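# Relay instrument cassette through service windows to sterile store

## Task

Three robots begin in separate rooms: r1 in the decontamination room, r2 in the clean workroom, r3 in the sterile store. The connecting doors are locked, but every dividing wall has an open service window. Move the steel instrument cassette from the table in the decontamination room onto the bench in the sterile store, using any number of robots. At the end the cassette must rest on the bench without any robot holding it in place, every gripper must have released it and moved away, and no robot may be fallen over or left leaning.

## Robot and tools

Robots: r1, r2 and r3 are identical Hello Robot Stretch 4 units. Each has an omni-wheel base, a lift on a mast, an arm that telescopes forward, a three-joint wrist (yaw, pitch, roll) and a two-finger gripper. They stand about 1.6 m tall, and the base rim is no more than 0.23 m from the base origin. Each carries r?_head_camera, r?_head_left_camera, r?_head_right_camera and r?_wrist_camera. Robots do not wait for one another. Every robot reports in its own frames, so you can only judge where robots are relative to each other from images, lidar_m and wrist_depth_mm.

Frames: the base frame sits on the floor under the base centre, with x forward, y left and z up. hand_pose is a fixed point between the open fingertips, given in this base frame, and the printed value may be a little off. The odometry frame is the base frame as it was at scene start. base_odometry heading runs from -3.142 to 3.142, positive to the left. It counts wheel turns, so any slip shows up as travel.

execute_actions: the argument "actions" is a list holding exactly one action, or an empty list, which only returns state and images. An action is one object keyed by robot name, and each robot gets its own entry. Under a robot you may give:
- "base": exactly one relative command, measured from where the base last reported itself. {"translate_m": d} drives straight, forward positive, -2 to 2 m. {"strafe_m": d} moves sideways, left positive, -2 to 2 m. {"rotate_rad": d} turns in place, counter-clockwise positive, -3.2 to 3.2.
- "joints": absolute targets by name. lift_m 0 to 1.2. arm_m 0 to 0.55 (forward extension). wrist_yaw_rad -1.134 to 4.276, where 0 is forward, positive is left and 3.14 is folded back; above 3.4 the arm may get in the way. wrist_pitch_rad -1.117 to 4.259, where 0 is level and 1.57 points down. wrist_roll_rad -1.117 to 4.259, where 0 means the fingers are level and positive turns clockwise when viewed from behind. gripper_m -0.038 to 0.141, the fingertip gap; values below 0 press the fingers together. Joint targets outside their range are clipped and reported. Any other out-of-range value or unknown key rejects the whole call.
- "pace": "slow", "default", "fast" or "max". Base speed is 0.1, 0.3, 0.4 or 0.6 m/s and turning is 1, 2, 3 or 4 rad/s. A raised lift (above 0.2) caps both speeds.
- "contact_limits": {"arm_m": 0 to 0.75}, which sets how hard the arm may push before it stops. The default is 0.5.
- or "end_of_arm": "enable_torque" on its own, which re-enables wrist or gripper motors that have faulted.
All motions in one action start together. An action lasts at most 15 s. A robot or joint you leave out may still be driving toward its earlier target. "cameras" chooses which images come back: null or ["all"] gives every camera, [] gives none.

wait {seconds 0 to 10}: the scene keeps running with no new commands, and you get back state and images. zoom_image {camera, region [x0,y0,x1,y1]} crops a region of up to 504x504 px from that camera's latest full image. finished_scene {scene}: call it only once the cassette is resting on the bench and the robots have let go and moved clear. It cannot be undone.

Results: base_status and joint_status report how each motion ended. "done" means the wheels or joint reached the commanded amount, even if the wheels slipped. "off_target" means it stopped short and may still be pushing. "contact_stop_at_<key>" means it hit something and that part is now slack, so a slack lift can sink under load and a slack base can roll. "limit_stop_at_<name>" is a built-in stop. "limit_stop_at_tilt" means the robot leans past 6 degrees and is slack until it straightens. "limit_stop_at_own_body" is a self-collision guard, often triggered by a raised, rolled gripper. "torque_fault" means a wrist or gripper motor has gone limp; send enable_torque. on_its_own lists anything uncommanded, and its "held at" shows the target being held. lidar_m gives 12 distances, sector 1 straight ahead and then counter-clockwise (4 left, 7 behind, 10 right). "-" means nothing seen, or something closer than 0.25 m. wrist_depth_mm is a 7x7 grid of depths from 100 to 2000 mm. motor_effort is a percentage with the peak in brackets. A steady rise in gripper effort after you close the gripper (at a command of 0 or more) points to a firm grip. A loaded level gripper pulls wrist_pitch effort away from 0. turned_by_wheels differing from turned_by_imu by more than 0.1 rad means a hit or slip. base_tilt is in degrees.

Plan: unfold each wrist first, for example lift_m 0.4 with wrist_yaw_rad 0. r1 grips the cassette by closing the gripper to less than its width, then lifts and reaches through the window to hand it to r2. r2 passes it through the next window to r3, and r3 sets it on the bench, opens the gripper, raises the hand and backs off.

Avoid: robots pressing into or hitting each other. Once two bases touch, any further driving presses hard and can end the run. Also avoid turning or driving with more than 1 kg held at arm_m above 0.2, especially at fast pace; dropping or slamming the cassette; pushing hard with the gripper; and fingertips jammed against a surface (raise the lift to free them). Loose objects can get nudged now and then, so check the cassette before finishing.

Each tool is called after ">>>" as a command line: name --argument value for each argument, lists and objects as JSON in quotes; but a table of rows of numbers goes row by row, as --pt "numbers of a row", without its own name.

## Session

>>> execute_actions --actions '[]'

Scene clock: 0.00 s.
r1.base_odometry: x=+0.000 y=+0.000 heading=+0.000 (m, m, rad; r1's odometry frame)
r1.turned_by_wheels: +0.000 (rad since the last result)
r1.turned_by_imu: +0.000 (rad since the last result)
r1.base_tilt: forward=-0.8 right=+0.8 (deg)
r1.lidar_m: 0.74 0.75 0.88 1.53 1.64 1.95 3.45 0.85 0.97 1.09 1.08 0.88
r1.base_status: not commanded
r1.joint_positions: lift_m=+0.194 arm_m=+0.002 wrist_yaw_rad=+3.057 wrist_pitch_rad=+0.014 wrist_roll_rad=+0.018 gripper_m=+0.057
r1.joint_status: not commanded
r1.motor_effort: lift_m=+20 arm_m=+0 wrist_yaw_rad=-2 wrist_pitch_rad=-7 wrist_roll_rad=-1 gripper_m=-4 wheel_0=+0 wheel_1=+0 wheel_2=+0 (%)
r1.hand_pose: x=-0.1072 y=+0.1115 z=+0.3681 quat_wxyz=(+0.042, -0.007, +0.009, +0.999) (m; r1's base frame)
r1.wrist_depth_mm: 141 143 - - - - 1708 / 106 142 - - - - 1661 / 107 141 258 - - - 1661 / 114 141 - - - - 1708 / 139 - - - - - 1708 / 1366 1708 1366 1661 220 1661 1576 / 931 1060 917 152 931 1060 1042
r2.base_odometry: x=+0.000 y=+0.000 heading=+0.000 (m, m, rad; r2's odometry frame)
r2.turned_by_wheels: +0.000 (rad since the last result)
r2.turned_by_imu: +0.000 (rad since the last result)
r2.base_tilt: forward=+0.6 right=+1.0 (deg)
r2.lidar_m: 1.10 1.32 2.41 2.41 1.84 1.40 1.40 1.74 2.35 2.32 1.57 1.11
r2.base_status: not commanded
r2.joint_positions: lift_m=+0.226 arm_m=-0.002 wrist_yaw_rad=+3.181 wrist_pitch_rad=-0.005 wrist_roll_rad=+0.004 gripper_m=+0.057
r2.joint_status: not commanded
r2.motor_effort: lift_m=+20 arm_m=-1 wrist_yaw_rad=-1 wrist_pitch_rad=-9 wrist_roll_rad=+0 gripper_m=-3 wheel_0=-1 wheel_1=+1 wheel_2=+0 (%)
r2.hand_pose: x=-0.1224 y=+0.0761 z=+0.4059 quat_wxyz=(-0.020, +0.003, +0.002, +1.000) (m; r2's base frame)
r2.wrist_depth_mm: - 138 262 1708 - - 1430 / - 114 137 1618 - - 1464 / - 114 137 1661 1576 1499 1430 / - 129 172 1661 1576 1464 1397 / 136 1808 1708 1576 1576 1499 1397 / 1308 1618 213 1537 213 1464 1397 / 991 1025 991 158 1008 1042 1098
r3.base_odometry: x=+0.000 y=+0.000 heading=+0.000 (m, m, rad; r3's odometry frame)
r3.turned_by_wheels: +0.000 (rad since the last result)
r3.turned_by_imu: +0.000 (rad since the last result)
r3.base_tilt: forward=+0.1 right=-0.4 (deg)
r3.lidar_m: 1.17 0.78 0.92 2.25 1.60 1.44 1.37 0.93 0.83 0.87 1.12 1.25
r3.base_status: not commanded
r3.joint_positions: lift_m=+0.152 arm_m=+0.000 wrist_yaw_rad=+3.132 wrist_pitch_rad=-0.003 wrist_roll_rad=-0.005 gripper_m=+0.057
r3.joint_status: not commanded
r3.motor_effort: lift_m=+17 arm_m=+0 wrist_yaw_rad=+1 wrist_pitch_rad=-8 wrist_roll_rad=-1 gripper_m=-1 wheel_0=+0 wheel_1=+0 wheel_2=+0 (%)
r3.hand_pose: x=-0.1170 y=+0.0903 z=+0.3307 quat_wxyz=(+0.005, +0.001, -0.003, +1.000) (m; r3's base frame)
r3.wrist_depth_mm: - 134 1756 1708 1576 1430 1336 / - 125 211 1708 1576 1430 1366 / 106 136 220 1756 1576 1464 1366 / 135 163 1756 1756 1618 1464 1366 / 1008 1281 1618 1708 1537 1499 1366 / 976 1078 198 1042 198 1138 1118 / 768 750 820 - 842 768 809
pictures: r1_head_camera, r1_head_left_camera, r1_head_right_camera, r1_wrist_camera, r2_head_camera, r2_head_left_camera, r2_head_right_camera, r2_wrist_camera, r3_head_camera, r3_head_left_camera, r3_head_right_camera, r3_wrist_camera
Images, in order (width x height): r1_head_camera 420x560, r1_head_left_camera 420x672, r1_head_right_camera 420x672, r1_wrist_camera 616x392, r2_head_camera 420x560, r2_head_left_camera 420x672, r2_head_right_camera 420x672, r2_wrist_camera 616x392, r3_head_camera 420x560, r3_head_left_camera 420x672, r3_head_right_camera 420x672, r3_wrist_camera 616x392.

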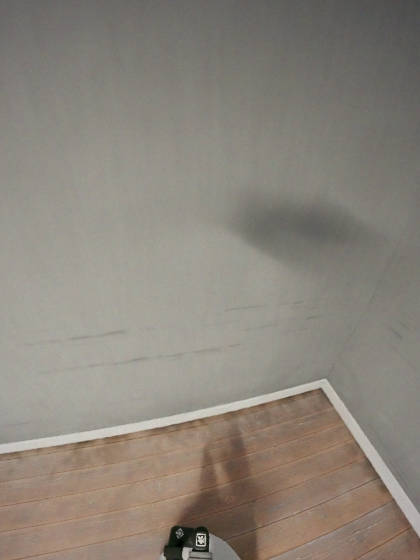

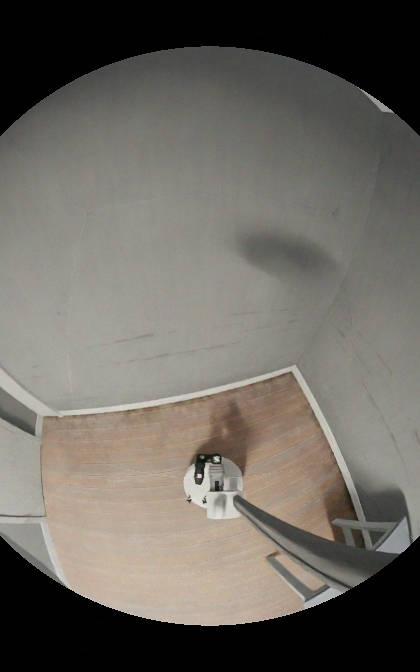

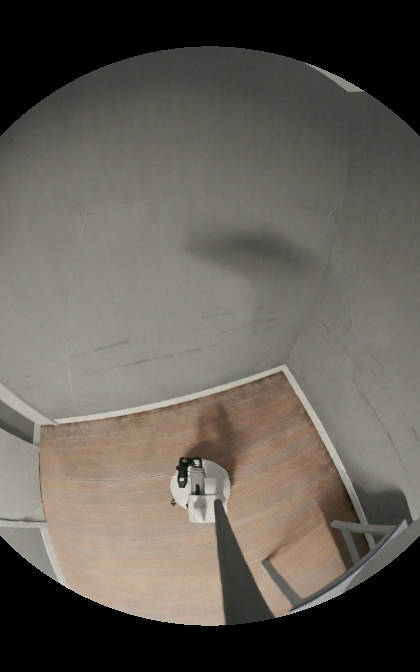

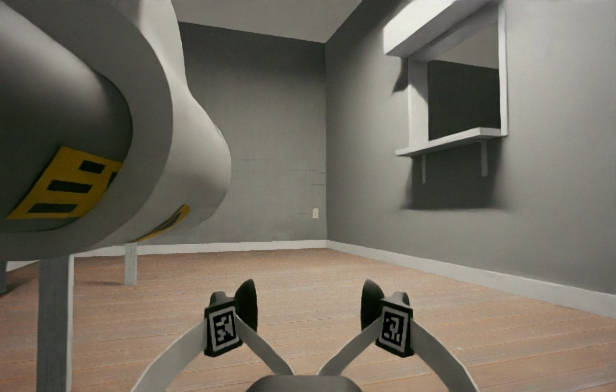

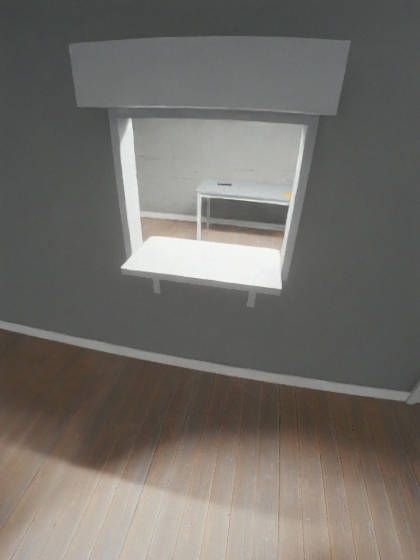

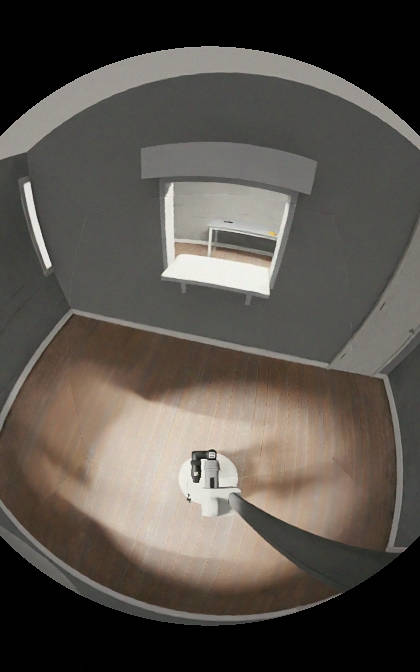

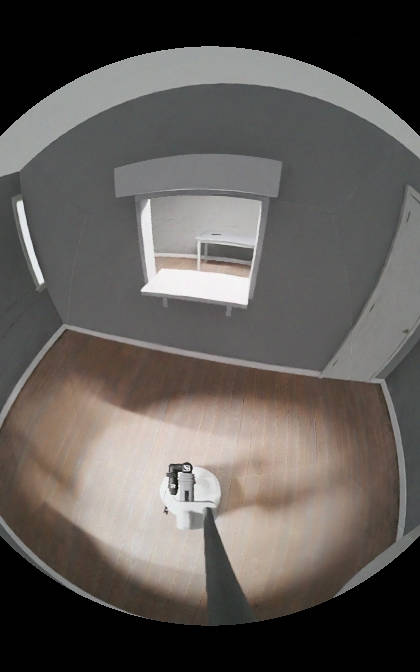

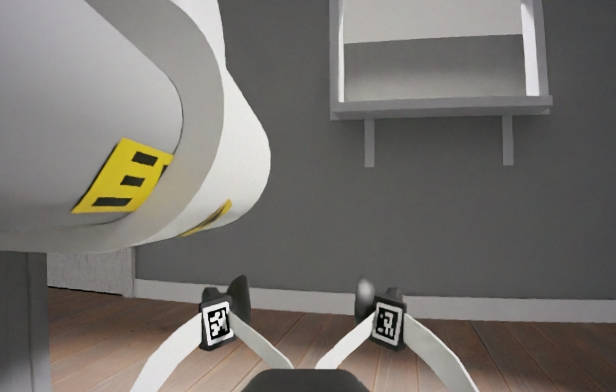

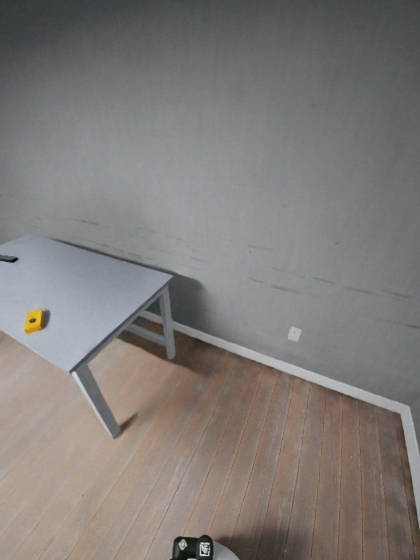

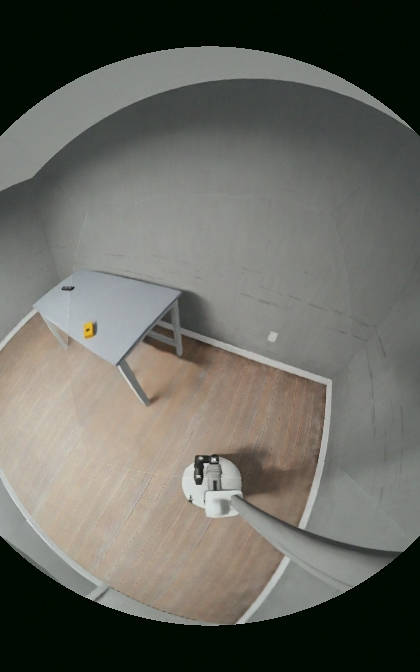

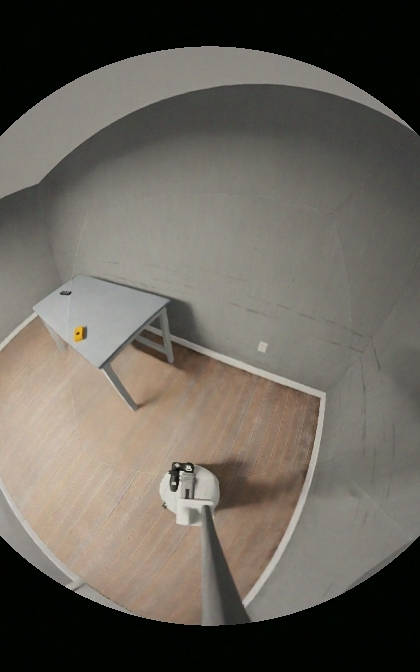

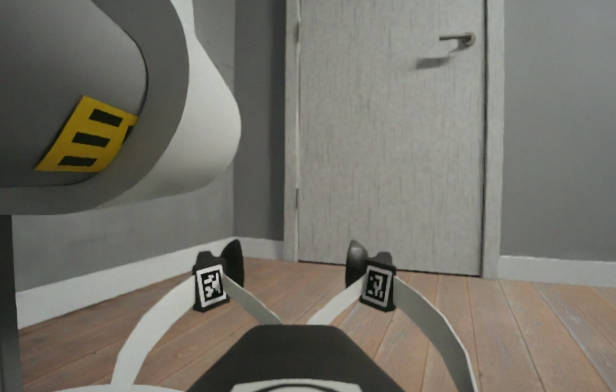

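>>> execute_actions --actions '[{"r1":{"base":{"rotate_rad":-2.94},"joints":{"lift_m":0.8},"pace":"fast"},"r2":{"base":{"rotate_rad":2.97},"joints":{"lift_m":0.8,"wrist_yaw_rad":0},"pace":"fast"},"r3":{"base":{"rotate_rad":1.25},"pace":"fast"}}]' --cameras '["r1_head_camera","r1_head_left_camera","r2_head_camera","r2_wrist_camera","r3_head_camera","r3_head_left_camera"]'

Scene clock: 3.13 s.
r1.base_odometry: x=+0.000 y=+0.000 heading=-2.940 (m, m, rad; r1's odometry frame)
r1.turned_by_wheels: -2.940 (rad since the last result)
r1.turned_by_imu: -2.955 (rad since the last result)
r1.base_tilt: forward=-0.6 right=+0.7 (deg)
r1.lidar_m: 0.85 0.84 1.09 1.09 1.14 0.81 0.74 0.74 1.04 1.65 1.69 2.10
r1.base_status: done
r1.joint_positions: lift_m=+0.800 arm_m=+0.002 wrist_yaw_rad=+3.057 wrist_pitch_rad=+0.014 wrist_roll_rad=+0.018 gripper_m=+0.057
r1.joint_status: all done
r1.motor_effort: lift_m=+24(26) arm_m=+0(0) wrist_yaw_rad=-1(2) wrist_pitch_rad=-6(6) wrist_roll_rad=-1(2) gripper_m=-3(6) wheel_0=+1(10) wheel_1=+1(9) wheel_2=+1(10) (%)
r1.hand_pose: x=-0.1071 y=+0.1115 z=+0.9737 quat_wxyz=(+0.042, -0.007, +0.009, +0.999) (m; r1's base frame)
r1.wrist_depth_mm: 141 143 891 931 960 991 1025 / 106 142 891 917 946 976 1008 / 107 142 259 917 931 976 1008 / 113 141 866 917 931 960 1008 / 139 842 866 904 931 976 1008 / 831 842 866 904 221 960 991 / 809 831 866 152 891 946 991
r2.base_odometry: x=+0.000 y=+0.000 heading=+2.970 (m, m, rad; r2's odometry frame)
r2.turned_by_wheels: +2.970 (rad since the last result)
r2.turned_by_imu: +3.013 (rad since the last result)
r2.base_tilt: forward=+0.6 right=+1.0 (deg)
r2.lidar_m: 1.38 1.64 2.29 2.33 1.75 1.34 1.16 1.24 2.03 2.43 2.06 1.41
r2.base_status: done
r2.joint_positions: lift_m=+0.800 arm_m=-0.002 wrist_yaw_rad=+0.000 wrist_pitch_rad=-0.005 wrist_roll_rad=+0.004 gripper_m=+0.057
r2.joint_status: all done
r2.motor_effort: lift_m=+22(24) arm_m=-1(1) wrist_yaw_rad=-3(7) wrist_pitch_rad=-8(9) wrist_roll_rad=+0(1) gripper_m=-2(2) wheel_0=-1(11) wheel_1=-1(10) wheel_2=+0(12) (%)
r2.hand_pose: x=+0.4578 y=-0.0873 z=+0.9796 quat_wxyz=(+1.000, +0.002, -0.003, +0.000) (m; r2's base frame)
r2.wrist_depth_mm: 1308 1308 1308 1281 1255 1255 1255 / 1308 1308 1281 - - 1366 1229 / 1308 1308 1308 - - 1336 1255 / 1336 1336 1281 - - 1336 1308 / 1336 1281 1308 1308 1308 1255 1255 / 1308 1308 213 1281 213 1255 1281 / 1281 1308 1281 159 1255 1308 1255
r3.base_odometry: x=+0.000 y=+0.000 heading=+1.250 (m, m, rad; r3's odometry frame)
r3.turned_by_wheels: +1.250 (rad since the last result)
r3.turned_by_imu: +1.236 (rad since the last result)
r3.base_tilt: forward=+0.2 right=-0.4 (deg)
r3.lidar_m: 2.06 1.89 1.49 1.45 1.11 0.87 0.84 0.92 1.26 1.27 0.96 0.81
r3.base_status: done
r3.joint_positions: lift_m=+0.152 arm_m=+0.000 wrist_yaw_rad=+3.132 wrist_pitch_rad=-0.003 wrist_roll_rad=-0.005 gripper_m=+0.057
r3.joint_status: not commanded
r3.motor_effort: lift_m=+18(17) arm_m=+0(0) wrist_yaw_rad=+1(1) wrist_pitch_rad=-4(7) wrist_roll_rad=-2(1) gripper_m=-3(3) wheel_0=+1(8) wheel_1=+2(8) wheel_2=+2(9) (%)
r3.hand_pose: x=-0.1170 y=+0.0903 z=+0.3307 quat_wxyz=(+0.005, +0.001, -0.003, +1.000) (m; r3's base frame)
r3.wrist_depth_mm: - 134 991 960 960 960 946 / - 126 211 976 976 960 946 / 106 136 220 976 976 960 946 / 135 163 1008 991 976 976 960 / 1025 1025 1008 1008 991 976 976 / 1025 1025 198 991 198 976 960 / 768 750 820 - 831 768 820
pictures: r1_head_camera, r1_head_left_camera, r2_head_camera, r2_wrist_camera, r3_head_camera, r3_head_left_camera
Images, in order (width x height): r1_head_camera 420x560, r1_head_left_camera 420x672, r2_head_camera 420x560, r2_wrist_camera 616x392, r3_head_camera 420x560, r3_head_left_camera 420x672.

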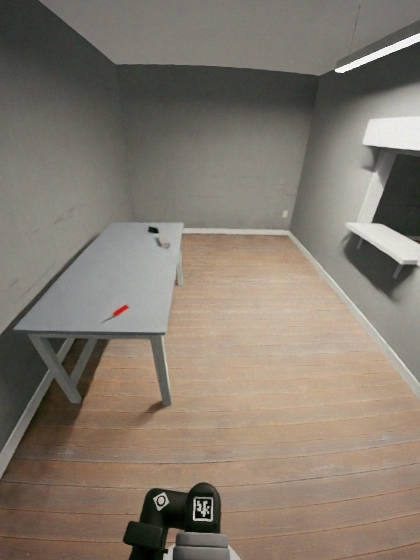

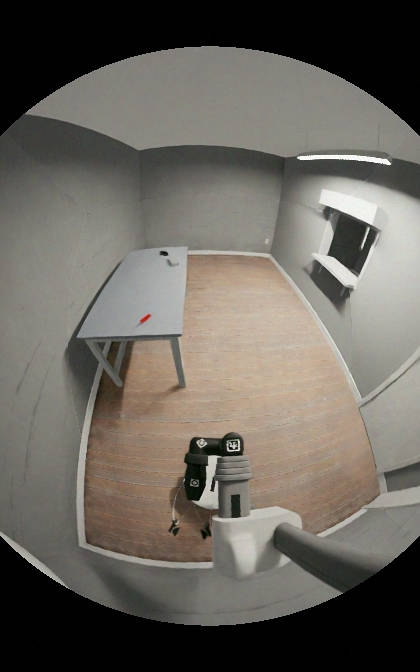

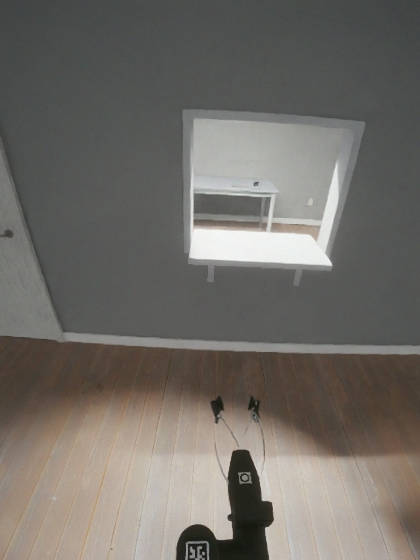

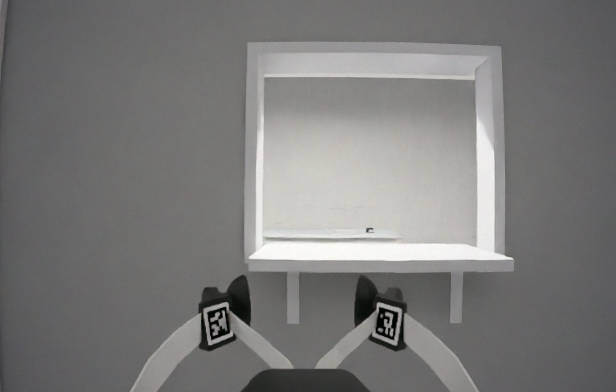

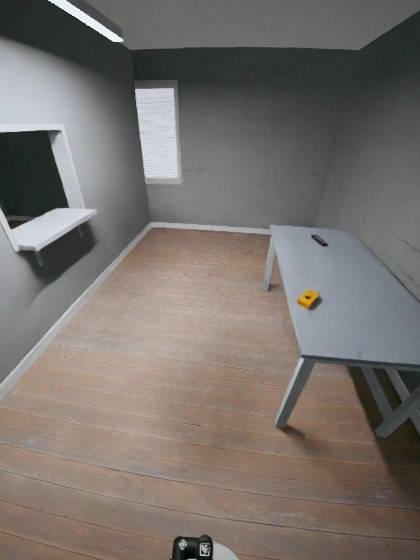

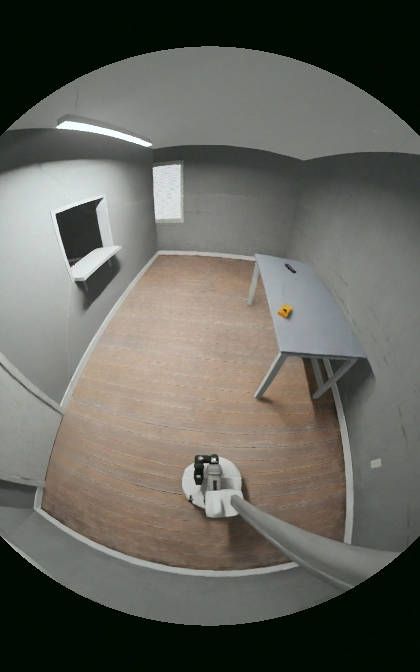

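>>> zoom_image --camera "r1_head_camera" --region '[120, 210, 210, 270]'

Region (120, 210, 210, 270) of r1_head_camera's 420x560 image, scaled by 5.600, with more detail than that image has.

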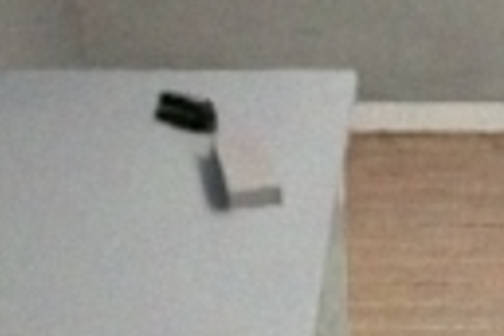

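>>> execute_actions --actions '[{"r1":{"base":{"rotate_rad":-0.2},"pace":"fast"},"r2":{"base":{"rotate_rad":-0.04},"pace":"fast"},"r3":{"base":{"rotate_rad":0.2},"pace":"fast"}}]' --cameras '[]'

>>> execute_actions --actions '[{"r1":{"base":{"translate_m":1.7},"joints":{"lift_m":1.0,"wrist_yaw_rad":0,"wrist_pitch_rad":1.0,"gripper_m":0.14},"pace":"max"},"r2":{"base":{"translate_m":0.75},"joints":{"lift_m":1.1,"wrist_pitch_rad":1.0,"gripper_m":0.14},"pace":"fast"},"r3":{"base":{"translate_m":1.7},"joints":{"lift_m":1.1,"wrist_yaw_rad":0,"gripper_m":0.14},"pace":"max"}}]' --cameras '[]'

>>> execute_actions --actions '[{"r1":{"base":{"rotate_rad":1.77},"pace":"fast"},"r2":{"base":{"strafe_m":-0.2},"pace":"fast"},"r3":{"base":{"rotate_rad":1.35},"joints":{"wrist_pitch_rad":1.0},"pace":"fast"}}]' --cameras '["r1_head_camera","r1_wrist_camera","r2_head_camera","r2_wrist_camera","r3_head_camera"]'

Scene clock: 5.83 s.
r1.base_odometry: x=+0.000 y=+0.000 heading=-3.140 (m, m, rad; r1's odometry frame)
r1.turned_by_wheels: -0.200 (rad since the last result)
r1.turned_by_imu: -0.200 (rad since the last result)
r1.base_tilt: forward=-0.7 right=+0.8 (deg)
r1.lidar_m: 3.34 0.84 0.94 1.09 1.09 0.90 0.73 0.74 0.88 1.54 1.65 1.94
r1.base_status: done
r1.joint_positions: lift_m=+0.800 arm_m=+0.002 wrist_yaw_rad=+3.057 wrist_pitch_rad=+0.014 wrist_roll_rad=+0.018 gripper_m=+0.057
r1.joint_status: not commanded
r1.motor_effort: lift_m=+24(24) arm_m=+0(0) wrist_yaw_rad=+0(0) wrist_pitch_rad=-6(7) wrist_roll_rad=+0(2) gripper_m=-2(5) wheel_0=+0(2) wheel_1=+0(5) wheel_2=+0(5) (%)
r1.hand_pose: x=-0.1071 y=+0.1115 z=+0.9737 quat_wxyz=(+0.042, -0.007, +0.009, +0.999) (m; r1's base frame)
r1.wrist_depth_mm: 141 144 904 991 1078 1205 1078 / 106 142 904 976 1060 1160 1098 / 107 142 259 976 1078 1160 1098 / 114 141 891 960 1060 1138 1098 / 139 820 904 960 1042 1160 1118 / 768 831 854 960 220 1138 1098 / 778 809 866 152 1008 1118 1078
r2.base_odometry: x=+0.000 y=+0.000 heading=+2.930 (m, m, rad; r2's odometry frame)
r2.turned_by_wheels: -0.040 (rad since the last result)
r2.turned_by_imu: -0.039 (rad since the last result)
r2.base_tilt: forward=+0.6 right=+1.0 (deg)
r2.lidar_m: 1.37 1.60 2.22 2.31 1.84 1.35 1.15 1.24 1.92 2.41 2.16 1.43
r2.base_status: done
r2.joint_positions: lift_m=+0.800 arm_m=-0.002 wrist_yaw_rad=+0.000 wrist_pitch_rad=-0.005 wrist_roll_rad=+0.004 gripper_m=+0.057
r2.joint_status: not commanded
r2.motor_effort: lift_m=+22(22) arm_m=-1(0) wrist_yaw_rad=-1(3) wrist_pitch_rad=-9(9) wrist_roll_rad=+0(1) gripper_m=-4(2) wheel_0=+1(5) wheel_1=+2(6) wheel_2=+0(6) (%)
r2.hand_pose: x=+0.4578 y=-0.0874 z=+0.9796 quat_wxyz=(+1.000, +0.002, -0.003, +0.000) (m; r2's base frame)
r2.wrist_depth_mm: 1281 1281 1336 1308 1308 1308 1308 / 1255 1308 1308 - - 1308 1281 / 1308 1281 1281 - - 1281 1336 / 1255 1281 1281 - - 1336 1281 / 1281 1281 1308 1308 1336 1308 1336 / 1281 1255 212 1281 213 1308 1308 / 1281 1281 1281 159 1308 1308 1308
r3.base_odometry: x=+0.000 y=+0.000 heading=+1.450 (m, m, rad; r3's odometry frame)
r3.turned_by_wheels: +0.200 (rad since the last result)
r3.turned_by_imu: +0.198 (rad since the last result)
r3.base_tilt: forward=+0.1 right=-0.4 (deg)
r3.lidar_m: 2.88 1.70 1.47 1.48 0.97 0.84 0.84 1.04 1.24 1.26 0.83 0.79
r3.base_status: done
r3.joint_positions: lift_m=+0.152 arm_m=+0.000 wrist_yaw_rad=+3.132 wrist_pitch_rad=-0.003 wrist_roll_rad=-0.005 gripper_m=+0.057
r3.joint_status: not commanded
r3.motor_effort: lift_m=+18(18) arm_m=+0(0) wrist_yaw_rad=+1(1) wrist_pitch_rad=-3(6) wrist_roll_rad=-2(4) gripper_m=-2(2) wheel_0=-1(7) wheel_1=+0(7) wheel_2=+0(7) (%)
r3.hand_pose: x=-0.1170 y=+0.0903 z=+0.3307 quat_wxyz=(+0.005, +0.001, -0.003, +1.000) (m; r3's base frame)
r3.wrist_depth_mm: - 133 1025 960 917 878 831 / - 125 211 991 917 866 831 / 106 136 220 1008 946 878 842 / 135 163 1060 991 960 904 854 / 1229 1160 1042 1008 946 904 854 / 1078 1098 198 991 198 891 842 / 768 750 831 - 831 768 809
pictures: none
No camera images: the call's "cameras" was empty. Leave "cameras" out to get every camera's image.

Scene clock: 11.37 s.
r1.base_odometry: x=-1.700 y=-0.003 heading=-3.140 (m, m, rad; r1's odometry frame)
r1.turned_by_wheels: +0.000 (rad since the last result)
r1.turned_by_imu: -0.004 (rad since the last result)
r1.base_tilt: forward=-0.7 right=+0.7 (deg)
r1.lidar_m: 2.32 2.30 0.70 0.57 0.58 0.67 2.40 2.39 1.43 1.03 1.03 1.26
r1.base_status: done
r1.joint_positions: lift_m=+1.000 arm_m=+0.002 wrist_yaw_rad=+0.000 wrist_pitch_rad=+1.001 wrist_roll_rad=+0.018 gripper_m=+0.140
r1.joint_status: all done
r1.motor_effort: lift_m=+23(28) arm_m=+0(0) wrist_yaw_rad=+1(7) wrist_pitch_rad=-3(2) wrist_roll_rad=+0(2) gripper_m=+0(3) wheel_0=+1(2) wheel_1=+1(7) wheel_2=+1(9) (%)
r1.hand_pose: x=+0.3285 y=-0.0874 z=+0.9350 quat_wxyz=(+0.877, +0.008, +0.480, -0.004) (m; r1's base frame)
r1.wrist_depth_mm: 1983 - - - - 1576 1205 / 1808 1808 1808 1808 1808 1618 1229 / 1576 1576 1576 1576 1576 1537 1281 / 1430 1430 1430 1430 1430 1397 1336 / 1308 1281 1281 1255 1281 1281 1255 / 1182 1138 1160 1182 1182 216 1160 / 1098 1060 1042 150 1060 1042 1060
r2.base_odometry: x=-0.733 y=+0.157 heading=+2.931 (m, m, rad; r2's odometry frame)
r2.turned_by_wheels: +0.000 (rad since the last result)
r2.turned_by_imu: +0.007 (rad since the last result)
r2.base_tilt: forward=+0.6 right=+1.0 (deg)
r2.lidar_m: 0.63 0.83 1.14 2.30 2.42 2.15 2.03 2.04 2.53 2.44 0.89 0.65
r2.base_status: done
r2.joint_positions: lift_m=+1.100 arm_m=-0.002 wrist_yaw_rad=+0.000 wrist_pitch_rad=+1.001 wrist_roll_rad=+0.004 gripper_m=+0.140
r2.joint_status: all done
r2.motor_effort: lift_m=+22(25) arm_m=-1(1) wrist_yaw_rad=-1(1) wrist_pitch_rad=-7(10) wrist_roll_rad=+1(0) gripper_m=+1(3) wheel_0=+1(6) wheel_1=+3(9) wheel_2=+3(12) (%)
r2.hand_pose: x=+0.3248 y=-0.0874 z=+1.0351 quat_wxyz=(+0.877, +0.002, +0.480, -0.001) (m; r2's base frame)
r2.wrist_depth_mm: 591 585 627 640 654 661 668 / 676 676 569 569 585 585 591 / 809 798 809 809 798 798 574 / 976 991 976 976 976 946 946 / 1255 1229 1255 1255 1255 1229 1255 / 1182 213 1281 1229 1255 1205 1229 / 1118 1138 1138 154 1138 1118 1160
r3.base_odometry: x=+0.204 y=+1.688 heading=+1.450 (m, m, rad; r3's odometry frame)
r3.turned_by_wheels: +0.000 (rad since the last result)
r3.turned_by_imu: -0.002 (rad since the last result)
r3.base_tilt: forward=+0.2 right=-0.4 (deg)
r3.lidar_m: 1.93 0.96 0.82 0.86 1.17 2.13 2.46 0.94 0.80 0.80 0.95 2.22
r3.base_status: done
r3.joint_positions: lift_m=+1.100 arm_m=+0.000 wrist_yaw_rad=+0.000 wrist_pitch_rad=-0.003 wrist_roll_rad=-0.005 gripper_m=+0.140
r3.joint_status: all done
r3.motor_effort: lift_m=+21(25) arm_m=+0(0) wrist_yaw_rad=+0(9) wrist_pitch_rad=-5(7) wrist_roll_rad=+0(1) gripper_m=+1(3) wheel_0=-2(9) wheel_1=-2(7) wheel_2=+1(17) (%)
r3.hand_pose: x=+0.4591 y=-0.0874 z=+1.2788 quat_wxyz=(+1.000, -0.003, -0.001, +0.000) (m; r3's base frame)
r3.wrist_depth_mm: 1138 1464 - - 1921 1863 1756 / 1138 1499 - - 1983 1921 1756 / 1138 1499 - - 1983 1863 1808 / 1138 1499 - - - 1863 1863 / 1160 1308 - - - 1863 1756 / 1160 1308 - - - 1921 1808 / 1160 1499 1983 - - 1983 1863
pictures: none
No camera images: the call's "cameras" was empty. Leave "cameras" out to get every camera's image.

Scene clock: 13.77 s.
r1.base_odometry: x=-1.700 y=-0.003 heading=-1.370 (m, m, rad; r1's odometry frame)
r1.turned_by_wheels: +1.770 (rad since the last result)
r1.turned_by_imu: +1.780 (rad since the last result)
r1.base_tilt: forward=-0.8 right=+0.8 (deg)
r1.lidar_m: 0.55 0.57 0.78 2.37 1.86 1.32 1.05 1.14 1.67 2.33 0.94 0.64
r1.base_status: done
r1.joint_positions: lift_m=+1.000 arm_m=+0.002 wrist_yaw_rad=+0.000 wrist_pitch_rad=+1.001 wrist_roll_rad=+0.018 gripper_m=+0.140
r1.joint_status: not commanded
r1.motor_effort: lift_m=+23(23) arm_m=+0(0) wrist_yaw_rad=+0(1) wrist_pitch_rad=-3(1) wrist_roll_rad=+0(1) gripper_m=+4(2) wheel_0=-1(5) wheel_1=-1(5) wheel_2=-1(3) (%)
r1.hand_pose: x=+0.3285 y=-0.0874 z=+0.9350 quat_wxyz=(+0.877, +0.008, +0.480, -0.004) (m; r1's base frame)
r1.wrist_depth_mm: 723 715 715 699 699 683 699 / 621 621 615 597 580 603 603 / 549 549 544 554 549 559 559 / 1464 1397 1430 1397 1397 1397 842 / 1308 1308 1281 1281 1281 1255 1255 / 1182 1138 1182 1182 1160 216 1160 / 1078 1060 1078 149 1042 1060 1078
r2.base_odometry: x=-0.691 y=+0.353 heading=+2.931 (m, m, rad; r2's odometry frame)
r2.turned_by_wheels: +0.000 (rad since the last result)
r2.turned_by_imu: +0.002 (rad since the last result)
r2.base_tilt: forward=+0.6 right=+1.0 (deg)
r2.lidar_m: 0.62 0.66 1.12 2.48 2.63 2.13 2.06 2.18 2.33 2.23 1.08 0.67
r2.base_status: done
r2.joint_positions: lift_m=+1.100 arm_m=-0.002 wrist_yaw_rad=+0.000 wrist_pitch_rad=+1.001 wrist_roll_rad=+0.004 gripper_m=+0.140
r2.joint_status: not commanded
r2.motor_effort: lift_m=+22(22) arm_m=-1(1) wrist_yaw_rad=-1(1) wrist_pitch_rad=-6(6) wrist_roll_rad=+1(0) gripper_m=+1(1) wheel_0=+2(10) wheel_1=-1(11) wheel_2=+0(1) (%)
r2.hand_pose: x=+0.3248 y=-0.0874 z=+1.0351 quat_wxyz=(+0.877, +0.002, +0.480, -0.001) (m; r2's base frame)
r2.wrist_depth_mm: 597 640 647 647 654 661 603 / 597 574 574 569 580 585 615 / 788 788 788 798 788 569 723 / 960 976 991 976 976 960 946 / 1255 1229 1229 1255 1255 1205 1255 / 1205 213 1229 1229 1229 1205 1229 / 1138 1118 1118 154 1160 1160 1182
r3.base_odometry: x=+0.204 y=+1.688 heading=+2.800 (m, m, rad; r3's odometry frame)
r3.turned_by_wheels: +1.350 (rad since the last result)
r3.turned_by_imu: +1.334 (rad since the last result)
r3.base_tilt: forward=+0.1 right=-0.4 (deg)
r3.lidar_m: 0.82 1.07 1.56 2.47 1.08 0.81 0.79 0.88 2.28 2.22 1.33 0.83
r3.base_status: done
r3.joint_positions: lift_m=+1.100 arm_m=+0.000 wrist_yaw_rad=+0.000 wrist_pitch_rad=+1.001 wrist_roll_rad=-0.005 gripper_m=+0.140
r3.joint_status: all done
r3.motor_effort: lift_m=+21(21) arm_m=+0(0) wrist_yaw_rad=+0(1) wrist_pitch_rad=+1(2) wrist_roll_rad=-1(1) gripper_m=+1(0) wheel_0=-3(8) wheel_1=-2(5) wheel_2=-1(5) (%)
r3.hand_pose: x=+0.3262 y=-0.0874 z=+1.0351 quat_wxyz=(+0.877, -0.002, +0.480, +0.001) (m; r3's base frame)
r3.wrist_depth_mm: 931 904 904 891 878 866 854 / 1078 1078 1060 1060 1025 991 976 / 1336 1308 1308 1255 1255 1205 1205 / 1397 1430 1464 1464 1430 1430 1464 / 1308 1336 1308 1397 1366 1397 1397 / 1229 1229 1205 1229 1229 1281 1281 / 1118 1160 1160 - 1182 1205 1182
pictures: r1_head_camera, r1_wrist_camera, r2_head_camera, r2_wrist_camera, r3_head_camera
Images, in order (width x height): r1_head_camera 420x560, r1_wrist_camera 616x392, r2_head_camera 420x560, r2_wrist_camera 616x392, r3_head_camera 420x560.

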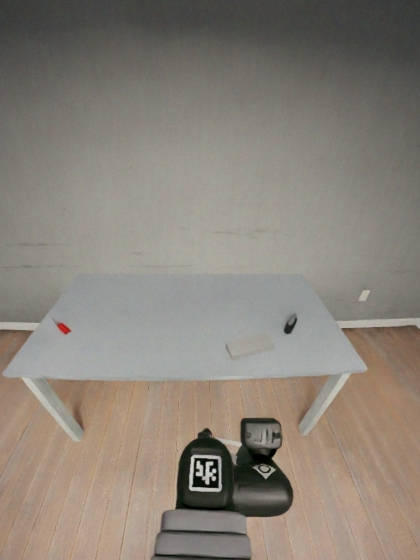

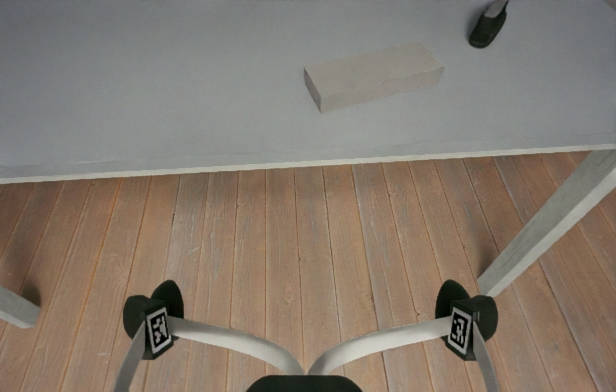

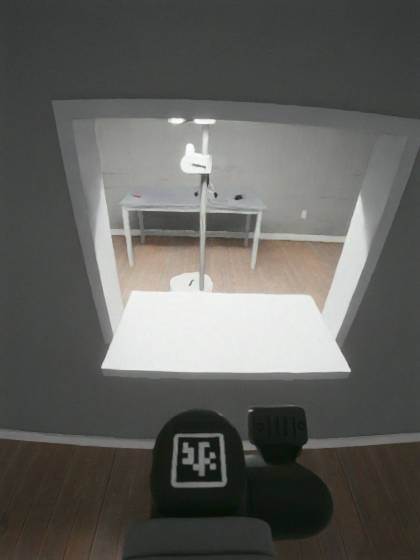

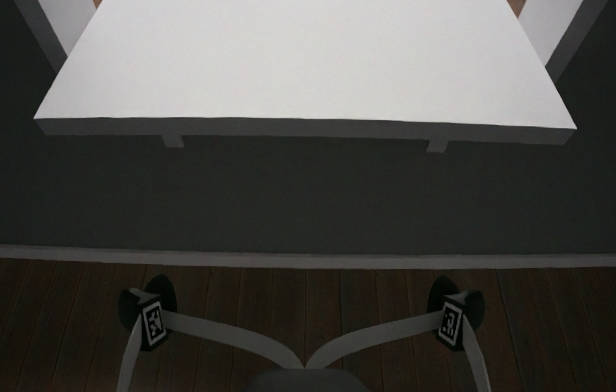

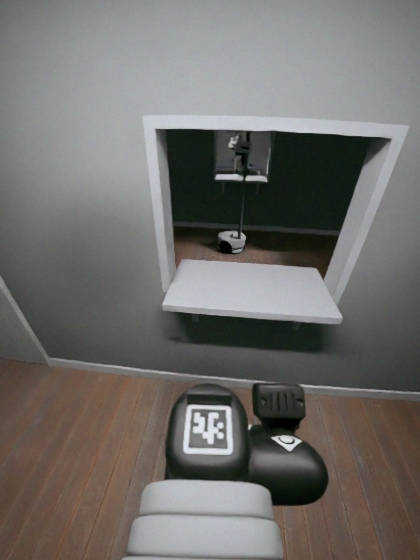

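>>> execute_actions --actions '[{"r1":{"base":{"strafe_m":-0.095},"joints":{"arm_m":0.5,"wrist_pitch_rad":1.57,"wrist_roll_rad":1.22},"pace":"fast"},"r3":{"base":{"rotate_rad":-0.08},"pace":"fast"}}]' --cameras '["r1_head_camera","r1_wrist_camera"]'

Scene clock: 16.73 s.
r1.base_odometry: x=-1.793 y=-0.022 heading=-1.370 (m, m, rad; r1's odometry frame)
r1.turned_by_wheels: +0.000 (rad since the last result)
r1.turned_by_imu: +0.001 (rad since the last result)
r1.base_tilt: forward=-0.6 right=+0.8 (deg)
r1.lidar_m: 0.57 0.60 0.80 2.48 1.82 1.29 1.05 1.09 1.63 2.22 2.29 0.64
r1.base_status: done
r1.joint_positions: lift_m=+1.000 arm_m=+0.499 wrist_yaw_rad=+0.000 wrist_pitch_rad=+1.570 wrist_roll_rad=+1.219 gripper_m=+0.140
r1.joint_status: all done
r1.motor_effort: lift_m=+23(23) arm_m=+6(7) wrist_yaw_rad=-1(0) wrist_pitch_rad=+2(7) wrist_roll_rad=+1(7) gripper_m=-1(0) wheel_0=-2(6) wheel_1=+2(9) wheel_2=-1(2) (%)
r1.hand_pose: x=+0.6701 y=-0.0874 z=+0.8894 quat_wxyz=(+0.580, +0.405, +0.579, -0.405) (m; r1's base frame)
r1.wrist_depth_mm: 364 359 357 355 355 1118 1118 / 362 357 355 355 353 1118 1098 / 359 355 322 353 351 1098 1118 / 357 355 320 351 1118 1098 1098 / 355 353 319 349 1098 1118 1098 / 353 349 317 347 1098 216 878 / 349 347 315 150 1098 878 866
r2.base_odometry: x=-0.691 y=+0.353 heading=+2.931 (m, m, rad; r2's odometry frame)
r2.turned_by_wheels: +0.000 (rad since the last result)
r2.turned_by_imu: +0.001 (rad since the last result)
r2.base_tilt: forward=+0.6 right=+1.0 (deg)
r2.lidar_m: 0.62 0.62 1.15 2.49 2.62 2.16 2.05 2.18 2.34 2.24 1.10 0.65
r2.base_status: not commanded
r2.joint_positions: lift_m=+1.100 arm_m=-0.002 wrist_yaw_rad=+0.000 wrist_pitch_rad=+1.001 wrist_roll_rad=+0.004 gripper_m=+0.140
r2.joint_status: not commanded
r2.motor_effort: lift_m=+22(22) arm_m=-1(0) wrist_yaw_rad=+0(1) wrist_pitch_rad=-6(4) wrist_roll_rad=+0(0) gripper_m=+0(0) wheel_0=+2(2) wheel_1=-1(0) wheel_2=+0(0) (%)
r2.hand_pose: x=+0.3248 y=-0.0874 z=+1.0351 quat_wxyz=(+0.877, +0.002, +0.480, -0.001) (m; r2's base frame)
r2.wrist_depth_mm: 603 640 634 640 647 668 603 / 597 569 569 569 580 591 603 / 788 788 809 798 798 569 715 / 991 976 976 976 960 960 946 / 1205 1229 1229 1229 1229 1229 1255 / 1229 212 1229 1229 1281 1205 1229 / 1118 1138 1118 154 1160 1138 1182
r3.base_odometry: x=+0.204 y=+1.688 heading=+2.720 (m, m, rad; r3's odometry frame)
r3.turned_by_wheels: -0.080 (rad since the last result)
r3.turned_by_imu: -0.079 (rad since the last result)
r3.base_tilt: forward=+0.1 right=-0.4 (deg)
r3.lidar_m: 0.83 0.86 1.42 2.46 1.13 0.84 0.79 0.87 2.34 2.24 1.44 0.88
r3.base_status: done
r3.joint_positions: lift_m=+1.100 arm_m=+0.000 wrist_yaw_rad=+0.000 wrist_pitch_rad=+1.001 wrist_roll_rad=-0.005 gripper_m=+0.140
r3.joint_status: not commanded
r3.motor_effort: lift_m=+21(21) arm_m=+0(0) wrist_yaw_rad=+0(0) wrist_pitch_rad=+1(0) wrist_roll_rad=-1(0) gripper_m=+0(1) wheel_0=+1(2) wheel_1=+0(4) wheel_2=+1(4) (%)
r3.hand_pose: x=+0.3262 y=-0.0874 z=+1.0351 quat_wxyz=(+0.877, -0.002, +0.480, +0.001) (m; r3's base frame)
r3.wrist_depth_mm: 878 891 904 891 891 904 891 / 1025 1025 1060 1078 1060 1060 1060 / 1229 1255 1281 1281 1308 1308 1308 / 1397 1397 1464 1464 1430 1464 1464 / 1308 1336 1366 1336 1366 1366 1397 / 1205 1205 1205 1255 1229 1255 1281 / 1138 1160 1160 - 1205 1182 1182
pictures: r1_head_camera, r1_wrist_camera
Images, in order (width x height): r1_head_camera 420x560, r1_wrist_camera 616x392.

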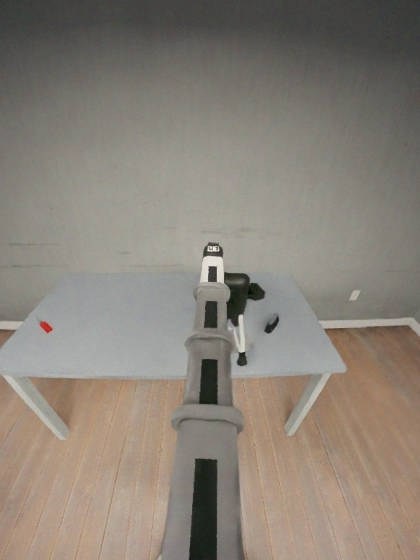

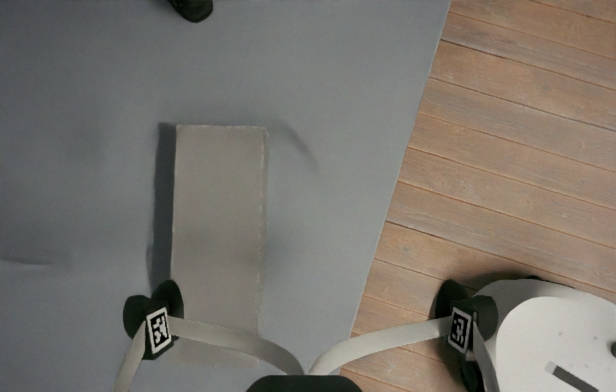

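>>> execute_actions --actions '[{"r1":{"base":{"translate_m":0.078},"joints":{"lift_m":0.94,"wrist_roll_rad":1.25},"pace":"fast"},"r3":{"base":{"strafe_m":-0.04},"pace":"fast"}}]' --cameras '[]'

>>> execute_actions --actions '[{"r1":{"joints":{"lift_m":0.905,"gripper_m":0.11}},"r3":{"base":{"translate_m":0.2},"pace":"fast"}}]' --cameras '["r1_head_camera","r1_wrist_camera","r1_head_right_camera"]'

Scene clock: 18.77 s.
r1.base_odometry: x=-1.778 y=-0.098 heading=-1.370 (m, m, rad; r1's odometry frame)
r1.turned_by_wheels: +0.000 (rad since the last result)
r1.turned_by_imu: +0.000 (rad since the last result)
r1.base_tilt: forward=-0.7 right=+0.7 (deg)
r1.lidar_m: 0.50 0.53 0.71 2.47 1.98 1.37 1.12 1.19 1.74 2.22 0.82 0.56
r1.base_status: done
r1.joint_positions: lift_m=+0.940 arm_m=+0.499 wrist_yaw_rad=+0.000 wrist_pitch_rad=+1.570 wrist_roll_rad=+1.249 gripper_m=+0.140
r1.joint_status: all done
r1.motor_effort: lift_m=+14(19) arm_m=+6(6) wrist_yaw_rad=-1(1) wrist_pitch_rad=+2(2) wrist_roll_rad=+2(3) gripper_m=-1(0) wheel_0=+0(7) wheel_1=+1(4) wheel_2=+0(8) (%)
r1.hand_pose: x=+0.6701 y=-0.0874 z=+0.8301 quat_wxyz=(+0.574, +0.414, +0.573, -0.413) (m; r1's base frame)
r1.wrist_depth_mm: 303 300 297 296 296 293 1060 / 298 300 296 294 294 291 1042 / 297 296 293 291 291 290 1042 / 296 294 291 258 290 289 1025 / 296 291 291 257 287 287 1025 / 291 290 289 256 286 216 820 / 290 289 287 150 283 809 820
r2.base_odometry: x=-0.691 y=+0.353 heading=+2.931 (m, m, rad; r2's odometry frame)
r2.turned_by_wheels: +0.000 (rad since the last result)
r2.turned_by_imu: +0.001 (rad since the last result)
r2.base_tilt: forward=+0.6 right=+1.0 (deg)
r2.lidar_m: 0.62 0.66 1.13 2.50 2.64 2.16 2.06 2.19 2.29 2.24 1.08 0.64
r2.base_status: not commanded
r2.joint_positions: lift_m=+1.100 arm_m=-0.002 wrist_yaw_rad=+0.000 wrist_pitch_rad=+1.001 wrist_roll_rad=+0.004 gripper_m=+0.140
r2.joint_status: not commanded
r2.motor_effort: lift_m=+22(22) arm_m=-1(1) wrist_yaw_rad=-1(1) wrist_pitch_rad=-6(4) wrist_roll_rad=+1(0) gripper_m=+0(1) wheel_0=+2(2) wheel_1=-1(0) wheel_2=+0(0) (%)
r2.hand_pose: x=+0.3248 y=-0.0874 z=+1.0351 quat_wxyz=(+0.877, +0.002, +0.480, -0.001) (m; r2's base frame)
r2.wrist_depth_mm: 603 647 640 640 654 668 615 / 603 569 569 574 574 585 603 / 788 798 798 788 788 564 732 / 976 960 976 960 976 946 946 / 1255 1229 1229 1229 1255 1229 1255 / 1205 211 1229 1255 1229 1205 1255 / 1118 1118 1160 154 1138 1138 1182
r3.base_odometry: x=+0.221 y=+1.724 heading=+2.720 (m, m, rad; r3's odometry frame)
r3.turned_by_wheels: +0.000 (rad since the last result)
r3.turned_by_imu: +0.000 (rad since the last result)
r3.base_tilt: forward=+0.2 right=-0.3 (deg)
r3.lidar_m: 0.82 0.87 1.42 2.52 1.17 0.85 0.79 0.84 2.30 2.20 1.46 0.88
r3.base_status: done
r3.joint_positions: lift_m=+1.100 arm_m=+0.000 wrist_yaw_rad=+0.000 wrist_pitch_rad=+1.001 wrist_roll_rad=-0.005 gripper_m=+0.140
r3.joint_status: not commanded
r3.motor_effort: lift_m=+21(21) arm_m=+0(0) wrist_yaw_rad=+0(0) wrist_pitch_rad=+1(2) wrist_roll_rad=-3(0) gripper_m=+0(1) wheel_0=-1(8) wheel_1=+2(7) wheel_2=+1(1) (%)
r3.hand_pose: x=+0.3262 y=-0.0874 z=+1.0351 quat_wxyz=(+0.877, -0.002, +0.480, +0.001) (m; r3's base frame)
r3.wrist_depth_mm: 878 891 891 904 904 917 904 / 1008 1025 1042 1060 1060 1078 1060 / 1229 1255 1281 1281 1281 1308 1308 / 1397 1430 1430 1430 1464 1464 1464 / 1308 1308 1336 1336 1366 1366 1366 / 1229 1205 1255 1229 1255 1255 1281 / 1160 1160 1160 - 1205 1182 1205
pictures: none
No camera images: the call's "cameras" was empty. Leave "cameras" out to get every camera's image.

Scene clock: 20.77 s.
r1.base_odometry: x=-1.778 y=-0.098 heading=-1.370 (m, m, rad; r1's odometry frame)
r1.turned_by_wheels: +0.000 (rad since the last result)
r1.turned_by_imu: +0.000 (rad since the last result)
r1.base_tilt: forward=-0.9 right=+0.8 (deg)
r1.lidar_m: 0.49 0.53 0.70 2.49 1.95 1.37 1.15 1.16 1.72 2.22 0.81 0.55
r1.base_status: not commanded
r1.joint_positions: lift_m=+0.905 arm_m=+0.499 wrist_yaw_rad=+0.000 wrist_pitch_rad=+1.570 wrist_roll_rad=+1.249 gripper_m=+0.110
r1.joint_status: all done
r1.motor_effort: lift_m=+14(14) arm_m=+6(6) wrist_yaw_rad=-1(2) wrist_pitch_rad=+2(2) wrist_roll_rad=+1(2) gripper_m=-2(3) wheel_0=+0(0) wheel_1=+2(1) wheel_2=+0(0) (%)
r1.hand_pose: x=+0.6701 y=-0.0874 z=+0.7951 quat_wxyz=(+0.574, +0.414, +0.573, -0.413) (m; r1's base frame)
r1.wrist_depth_mm: 265 264 263 260 259 258 256 / 263 263 259 259 257 256 1025 / 262 260 258 225 257 255 1008 / 260 258 257 224 254 254 991 / 259 257 255 223 252 251 991 / 258 255 222 221 221 250 778 / 255 254 220 150 249 249 768
r2.base_odometry: x=-0.691 y=+0.353 heading=+2.931 (m, m, rad; r2's odometry frame)
r2.turned_by_wheels: +0.000 (rad since the last result)
r2.turned_by_imu: +0.001 (rad since the last result)
r2.base_tilt: forward=+0.6 right=+1.0 (deg)
r2.lidar_m: 0.61 0.65 1.17 2.50 2.63 2.14 2.07 2.17 2.32 2.24 1.11 0.66
r2.base_status: not commanded
r2.joint_positions: lift_m=+1.100 arm_m=-0.002 wrist_yaw_rad=+0.000 wrist_pitch_rad=+1.001 wrist_roll_rad=+0.004 gripper_m=+0.140
r2.joint_status: not commanded
r2.motor_effort: lift_m=+23(22) arm_m=-1(1) wrist_yaw_rad=-1(1) wrist_pitch_rad=-6(5) wrist_roll_rad=+0(1) gripper_m=+1(0) wheel_0=+2(2) wheel_1=-1(1) wheel_2=+0(0) (%)
r2.hand_pose: x=+0.3248 y=-0.0874 z=+1.0351 quat_wxyz=(+0.877, +0.002, +0.480, -0.001) (m; r2's base frame)
r2.wrist_depth_mm: 597 640 640 647 654 654 603 / 603 569 569 569 574 591 609 / 798 788 788 788 788 559 715 / 976 976 976 960 960 960 976 / 1229 1255 1229 1229 1229 1229 1255 / 1205 213 1255 1229 1229 1229 1255 / 1138 1098 1118 154 1138 1160 1182
r3.base_odometry: x=+0.038 y=+1.806 heading=+2.720 (m, m, rad; r3's odometry frame)
r3.turned_by_wheels: +0.000 (rad since the last result)
r3.turned_by_imu: +0.000 (rad since the last result)
r3.base_tilt: forward=+0.2 right=-0.4 (deg)
r3.lidar_m: 0.63 0.67 1.12 2.51 2.63 1.02 0.99 1.03 2.27 2.19 1.17 0.67
r3.base_status: done
r3.joint_positions: lift_m=+1.100 arm_m=+0.000 wrist_yaw_rad=+0.000 wrist_pitch_rad=+1.001 wrist_roll_rad=-0.005 gripper_m=+0.140
r3.joint_status: not commanded
r3.motor_effort: lift_m=+21(21) arm_m=+0(0) wrist_yaw_rad=+0(0) wrist_pitch_rad=-1(2) wrist_roll_rad=-3(2) gripper_m=+0(1) wheel_0=+1(5) wheel_1=+0(4) wheel_2=+0(9) (%)
r3.hand_pose: x=+0.3262 y=-0.0874 z=+1.0350 quat_wxyz=(+0.877, -0.002, +0.480, +0.001) (m; r3's base frame)
r3.wrist_depth_mm: 585 585 597 603 615 615 683 / 554 554 564 574 574 580 778 / 917 917 946 960 960 960 976 / 1182 1182 1205 1205 1229 1229 1229 / 1336 1308 1336 1336 1336 1366 1366 / 1229 1205 1205 1229 1229 1281 1281 / 1138 1160 1160 - 1205 1182 1182
pictures: r1_head_camera, r1_head_right_camera, r1_wrist_camera
Images, in order (width x height): r1_head_camera 420x560, r1_head_right_camera 420x672, r1_wrist_camera 616x392.

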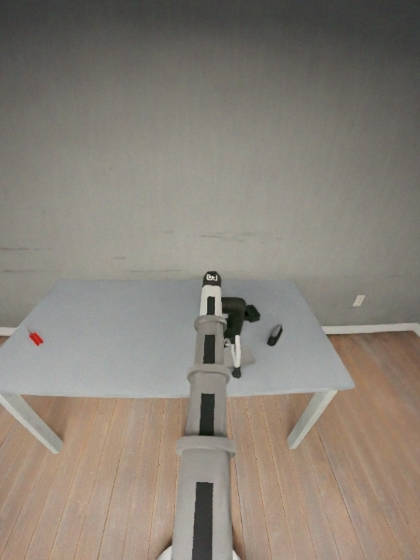

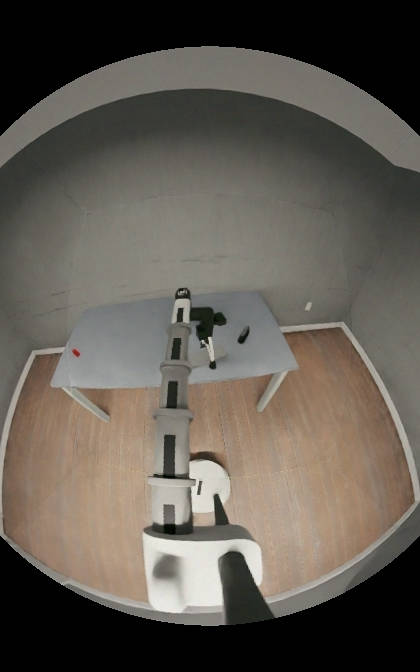

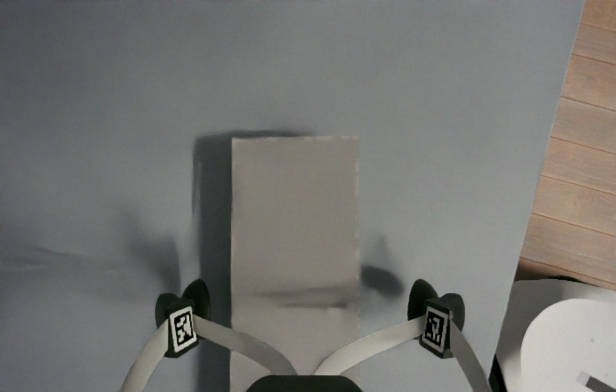

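>>> execute_actions --actions '[{"r1":{"joints":{"lift_m":0.893,"arm_m":0.507,"gripper_m":0.09}}}]' --cameras '["r1_wrist_camera","r1_head_camera"]'

>>> zoom_image --camera "r1_head_camera" --region '[200, 320, 290, 390]'

Scene clock: 22.33 s.
r1.base_odometry: x=-1.778 y=-0.098 heading=-1.370 (m, m, rad; r1's odometry frame)
r1.turned_by_wheels: +0.000 (rad since the last result)
r1.turned_by_imu: +0.000 (rad since the last result)
r1.base_tilt: forward=-0.6 right=+0.8 (deg)
r1.lidar_m: 0.50 0.54 0.71 2.47 1.95 1.37 1.14 1.17 1.72 2.23 0.79 0.58
r1.base_status: not commanded
r1.joint_positions: lift_m=+0.893 arm_m=+0.506 wrist_yaw_rad=+0.000 wrist_pitch_rad=+1.572 wrist_roll_rad=+1.249 gripper_m=+0.090
r1.joint_status: all done
r1.motor_effort: lift_m=+14(13) arm_m=+7(7) wrist_yaw_rad=+2(1) wrist_pitch_rad=-5(6) wrist_roll_rad=+2(2) gripper_m=-5(2) wheel_0=-1(1) wheel_1=+2(1) wheel_2=+0(0) (%)
r1.hand_pose: x=+0.6763 y=-0.0874 z=+0.7832 quat_wxyz=(+0.573, +0.413, +0.574, -0.414) (m; r1's base frame)
r1.wrist_depth_mm: 253 251 251 250 247 247 246 / 251 250 249 247 246 245 244 / 250 249 247 214 245 243 244 / 248 247 245 213 243 242 991 / 247 246 243 211 241 241 991 / 245 245 211 210 209 239 778 / 243 242 240 208 238 237 778
r2.base_odometry: x=-0.691 y=+0.353 heading=+2.931 (m, m, rad; r2's odometry frame)
r2.turned_by_wheels: +0.000 (rad since the last result)
r2.turned_by_imu: +0.001 (rad since the last result)
r2.base_tilt: forward=+0.6 right=+1.1 (deg)
r2.lidar_m: 0.61 0.65 1.15 2.50 2.66 2.15 2.07 2.13 2.33 2.22 1.12 0.65
r2.base_status: not commanded
r2.joint_positions: lift_m=+1.100 arm_m=-0.002 wrist_yaw_rad=+0.000 wrist_pitch_rad=+1.001 wrist_roll_rad=+0.004 gripper_m=+0.140
r2.joint_status: not commanded
r2.motor_effort: lift_m=+22(22) arm_m=-1(1) wrist_yaw_rad=-1(0) wrist_pitch_rad=-5(7) wrist_roll_rad=+1(1) gripper_m=+1(1) wheel_0=+2(2) wheel_1=+0(1) wheel_2=+0(0) (%)
r2.hand_pose: x=+0.3248 y=-0.0874 z=+1.0351 quat_wxyz=(+0.877, +0.002, +0.480, -0.001) (m; r2's base frame)
r2.wrist_depth_mm: 603 647 634 647 654 661 603 / 603 569 574 574 580 585 603 / 788 809 788 798 788 569 732 / 976 976 976 976 946 960 960 / 1229 1229 1229 1229 1255 1255 1229 / 1229 212 1255 1255 1255 1205 1229 / 1118 1118 1138 154 1138 1138 1160
r3.base_odometry: x=+0.038 y=+1.806 heading=+2.720 (m, m, rad; r3's odometry frame)
r3.turned_by_wheels: +0.000 (rad since the last result)
r3.turned_by_imu: +0.000 (rad since the last result)
r3.base_tilt: forward=+0.1 right=-0.3 (deg)
r3.lidar_m: 0.63 0.69 1.14 2.50 2.62 1.04 0.99 1.04 2.31 2.18 1.14 0.67
r3.base_status: not commanded
r3.joint_positions: lift_m=+1.100 arm_m=+0.000 wrist_yaw_rad=+0.000 wrist_pitch_rad=+1.001 wrist_roll_rad=-0.005 gripper_m=+0.140
r3.joint_status: not commanded
r3.motor_effort: lift_m=+21(21) arm_m=+0(0) wrist_yaw_rad=+0(0) wrist_pitch_rad=+0(2) wrist_roll_rad=+0(3) gripper_m=+1(0) wheel_0=+1(1) wheel_1=+0(0) wheel_2=+0(0) (%)
r3.hand_pose: x=+0.3262 y=-0.0874 z=+1.0350 quat_wxyz=(+0.877, -0.002, +0.480, +0.001) (m; r3's base frame)
r3.wrist_depth_mm: 585 585 591 609 609 615 683 / 554 559 569 574 574 580 788 / 917 931 931 946 960 960 960 / 1160 1160 1182 1205 1205 1229 1229 / 1308 1336 1336 1366 1366 1366 1397 / 1229 1182 1205 1255 1229 1229 1281 / 1118 1138 1182 - 1205 1160 1205
pictures: r1_head_camera, r1_wrist_camera
Images, in order (width x height): r1_head_camera 420x560, r1_wrist_camera 616x392.

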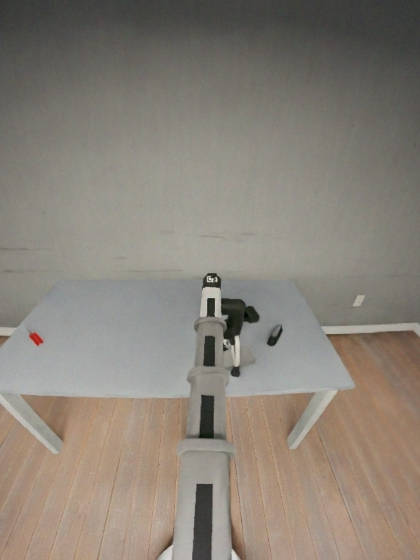

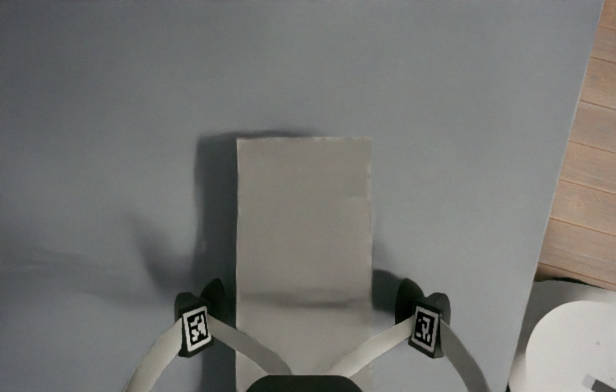

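Region (200, 320, 290, 390) of r1_head_camera's 420x560 image, scaled by 5.600, with more detail than that image has.

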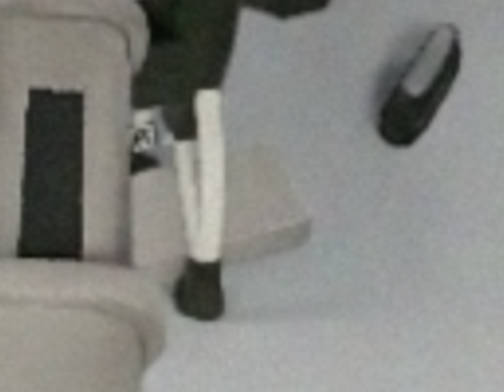

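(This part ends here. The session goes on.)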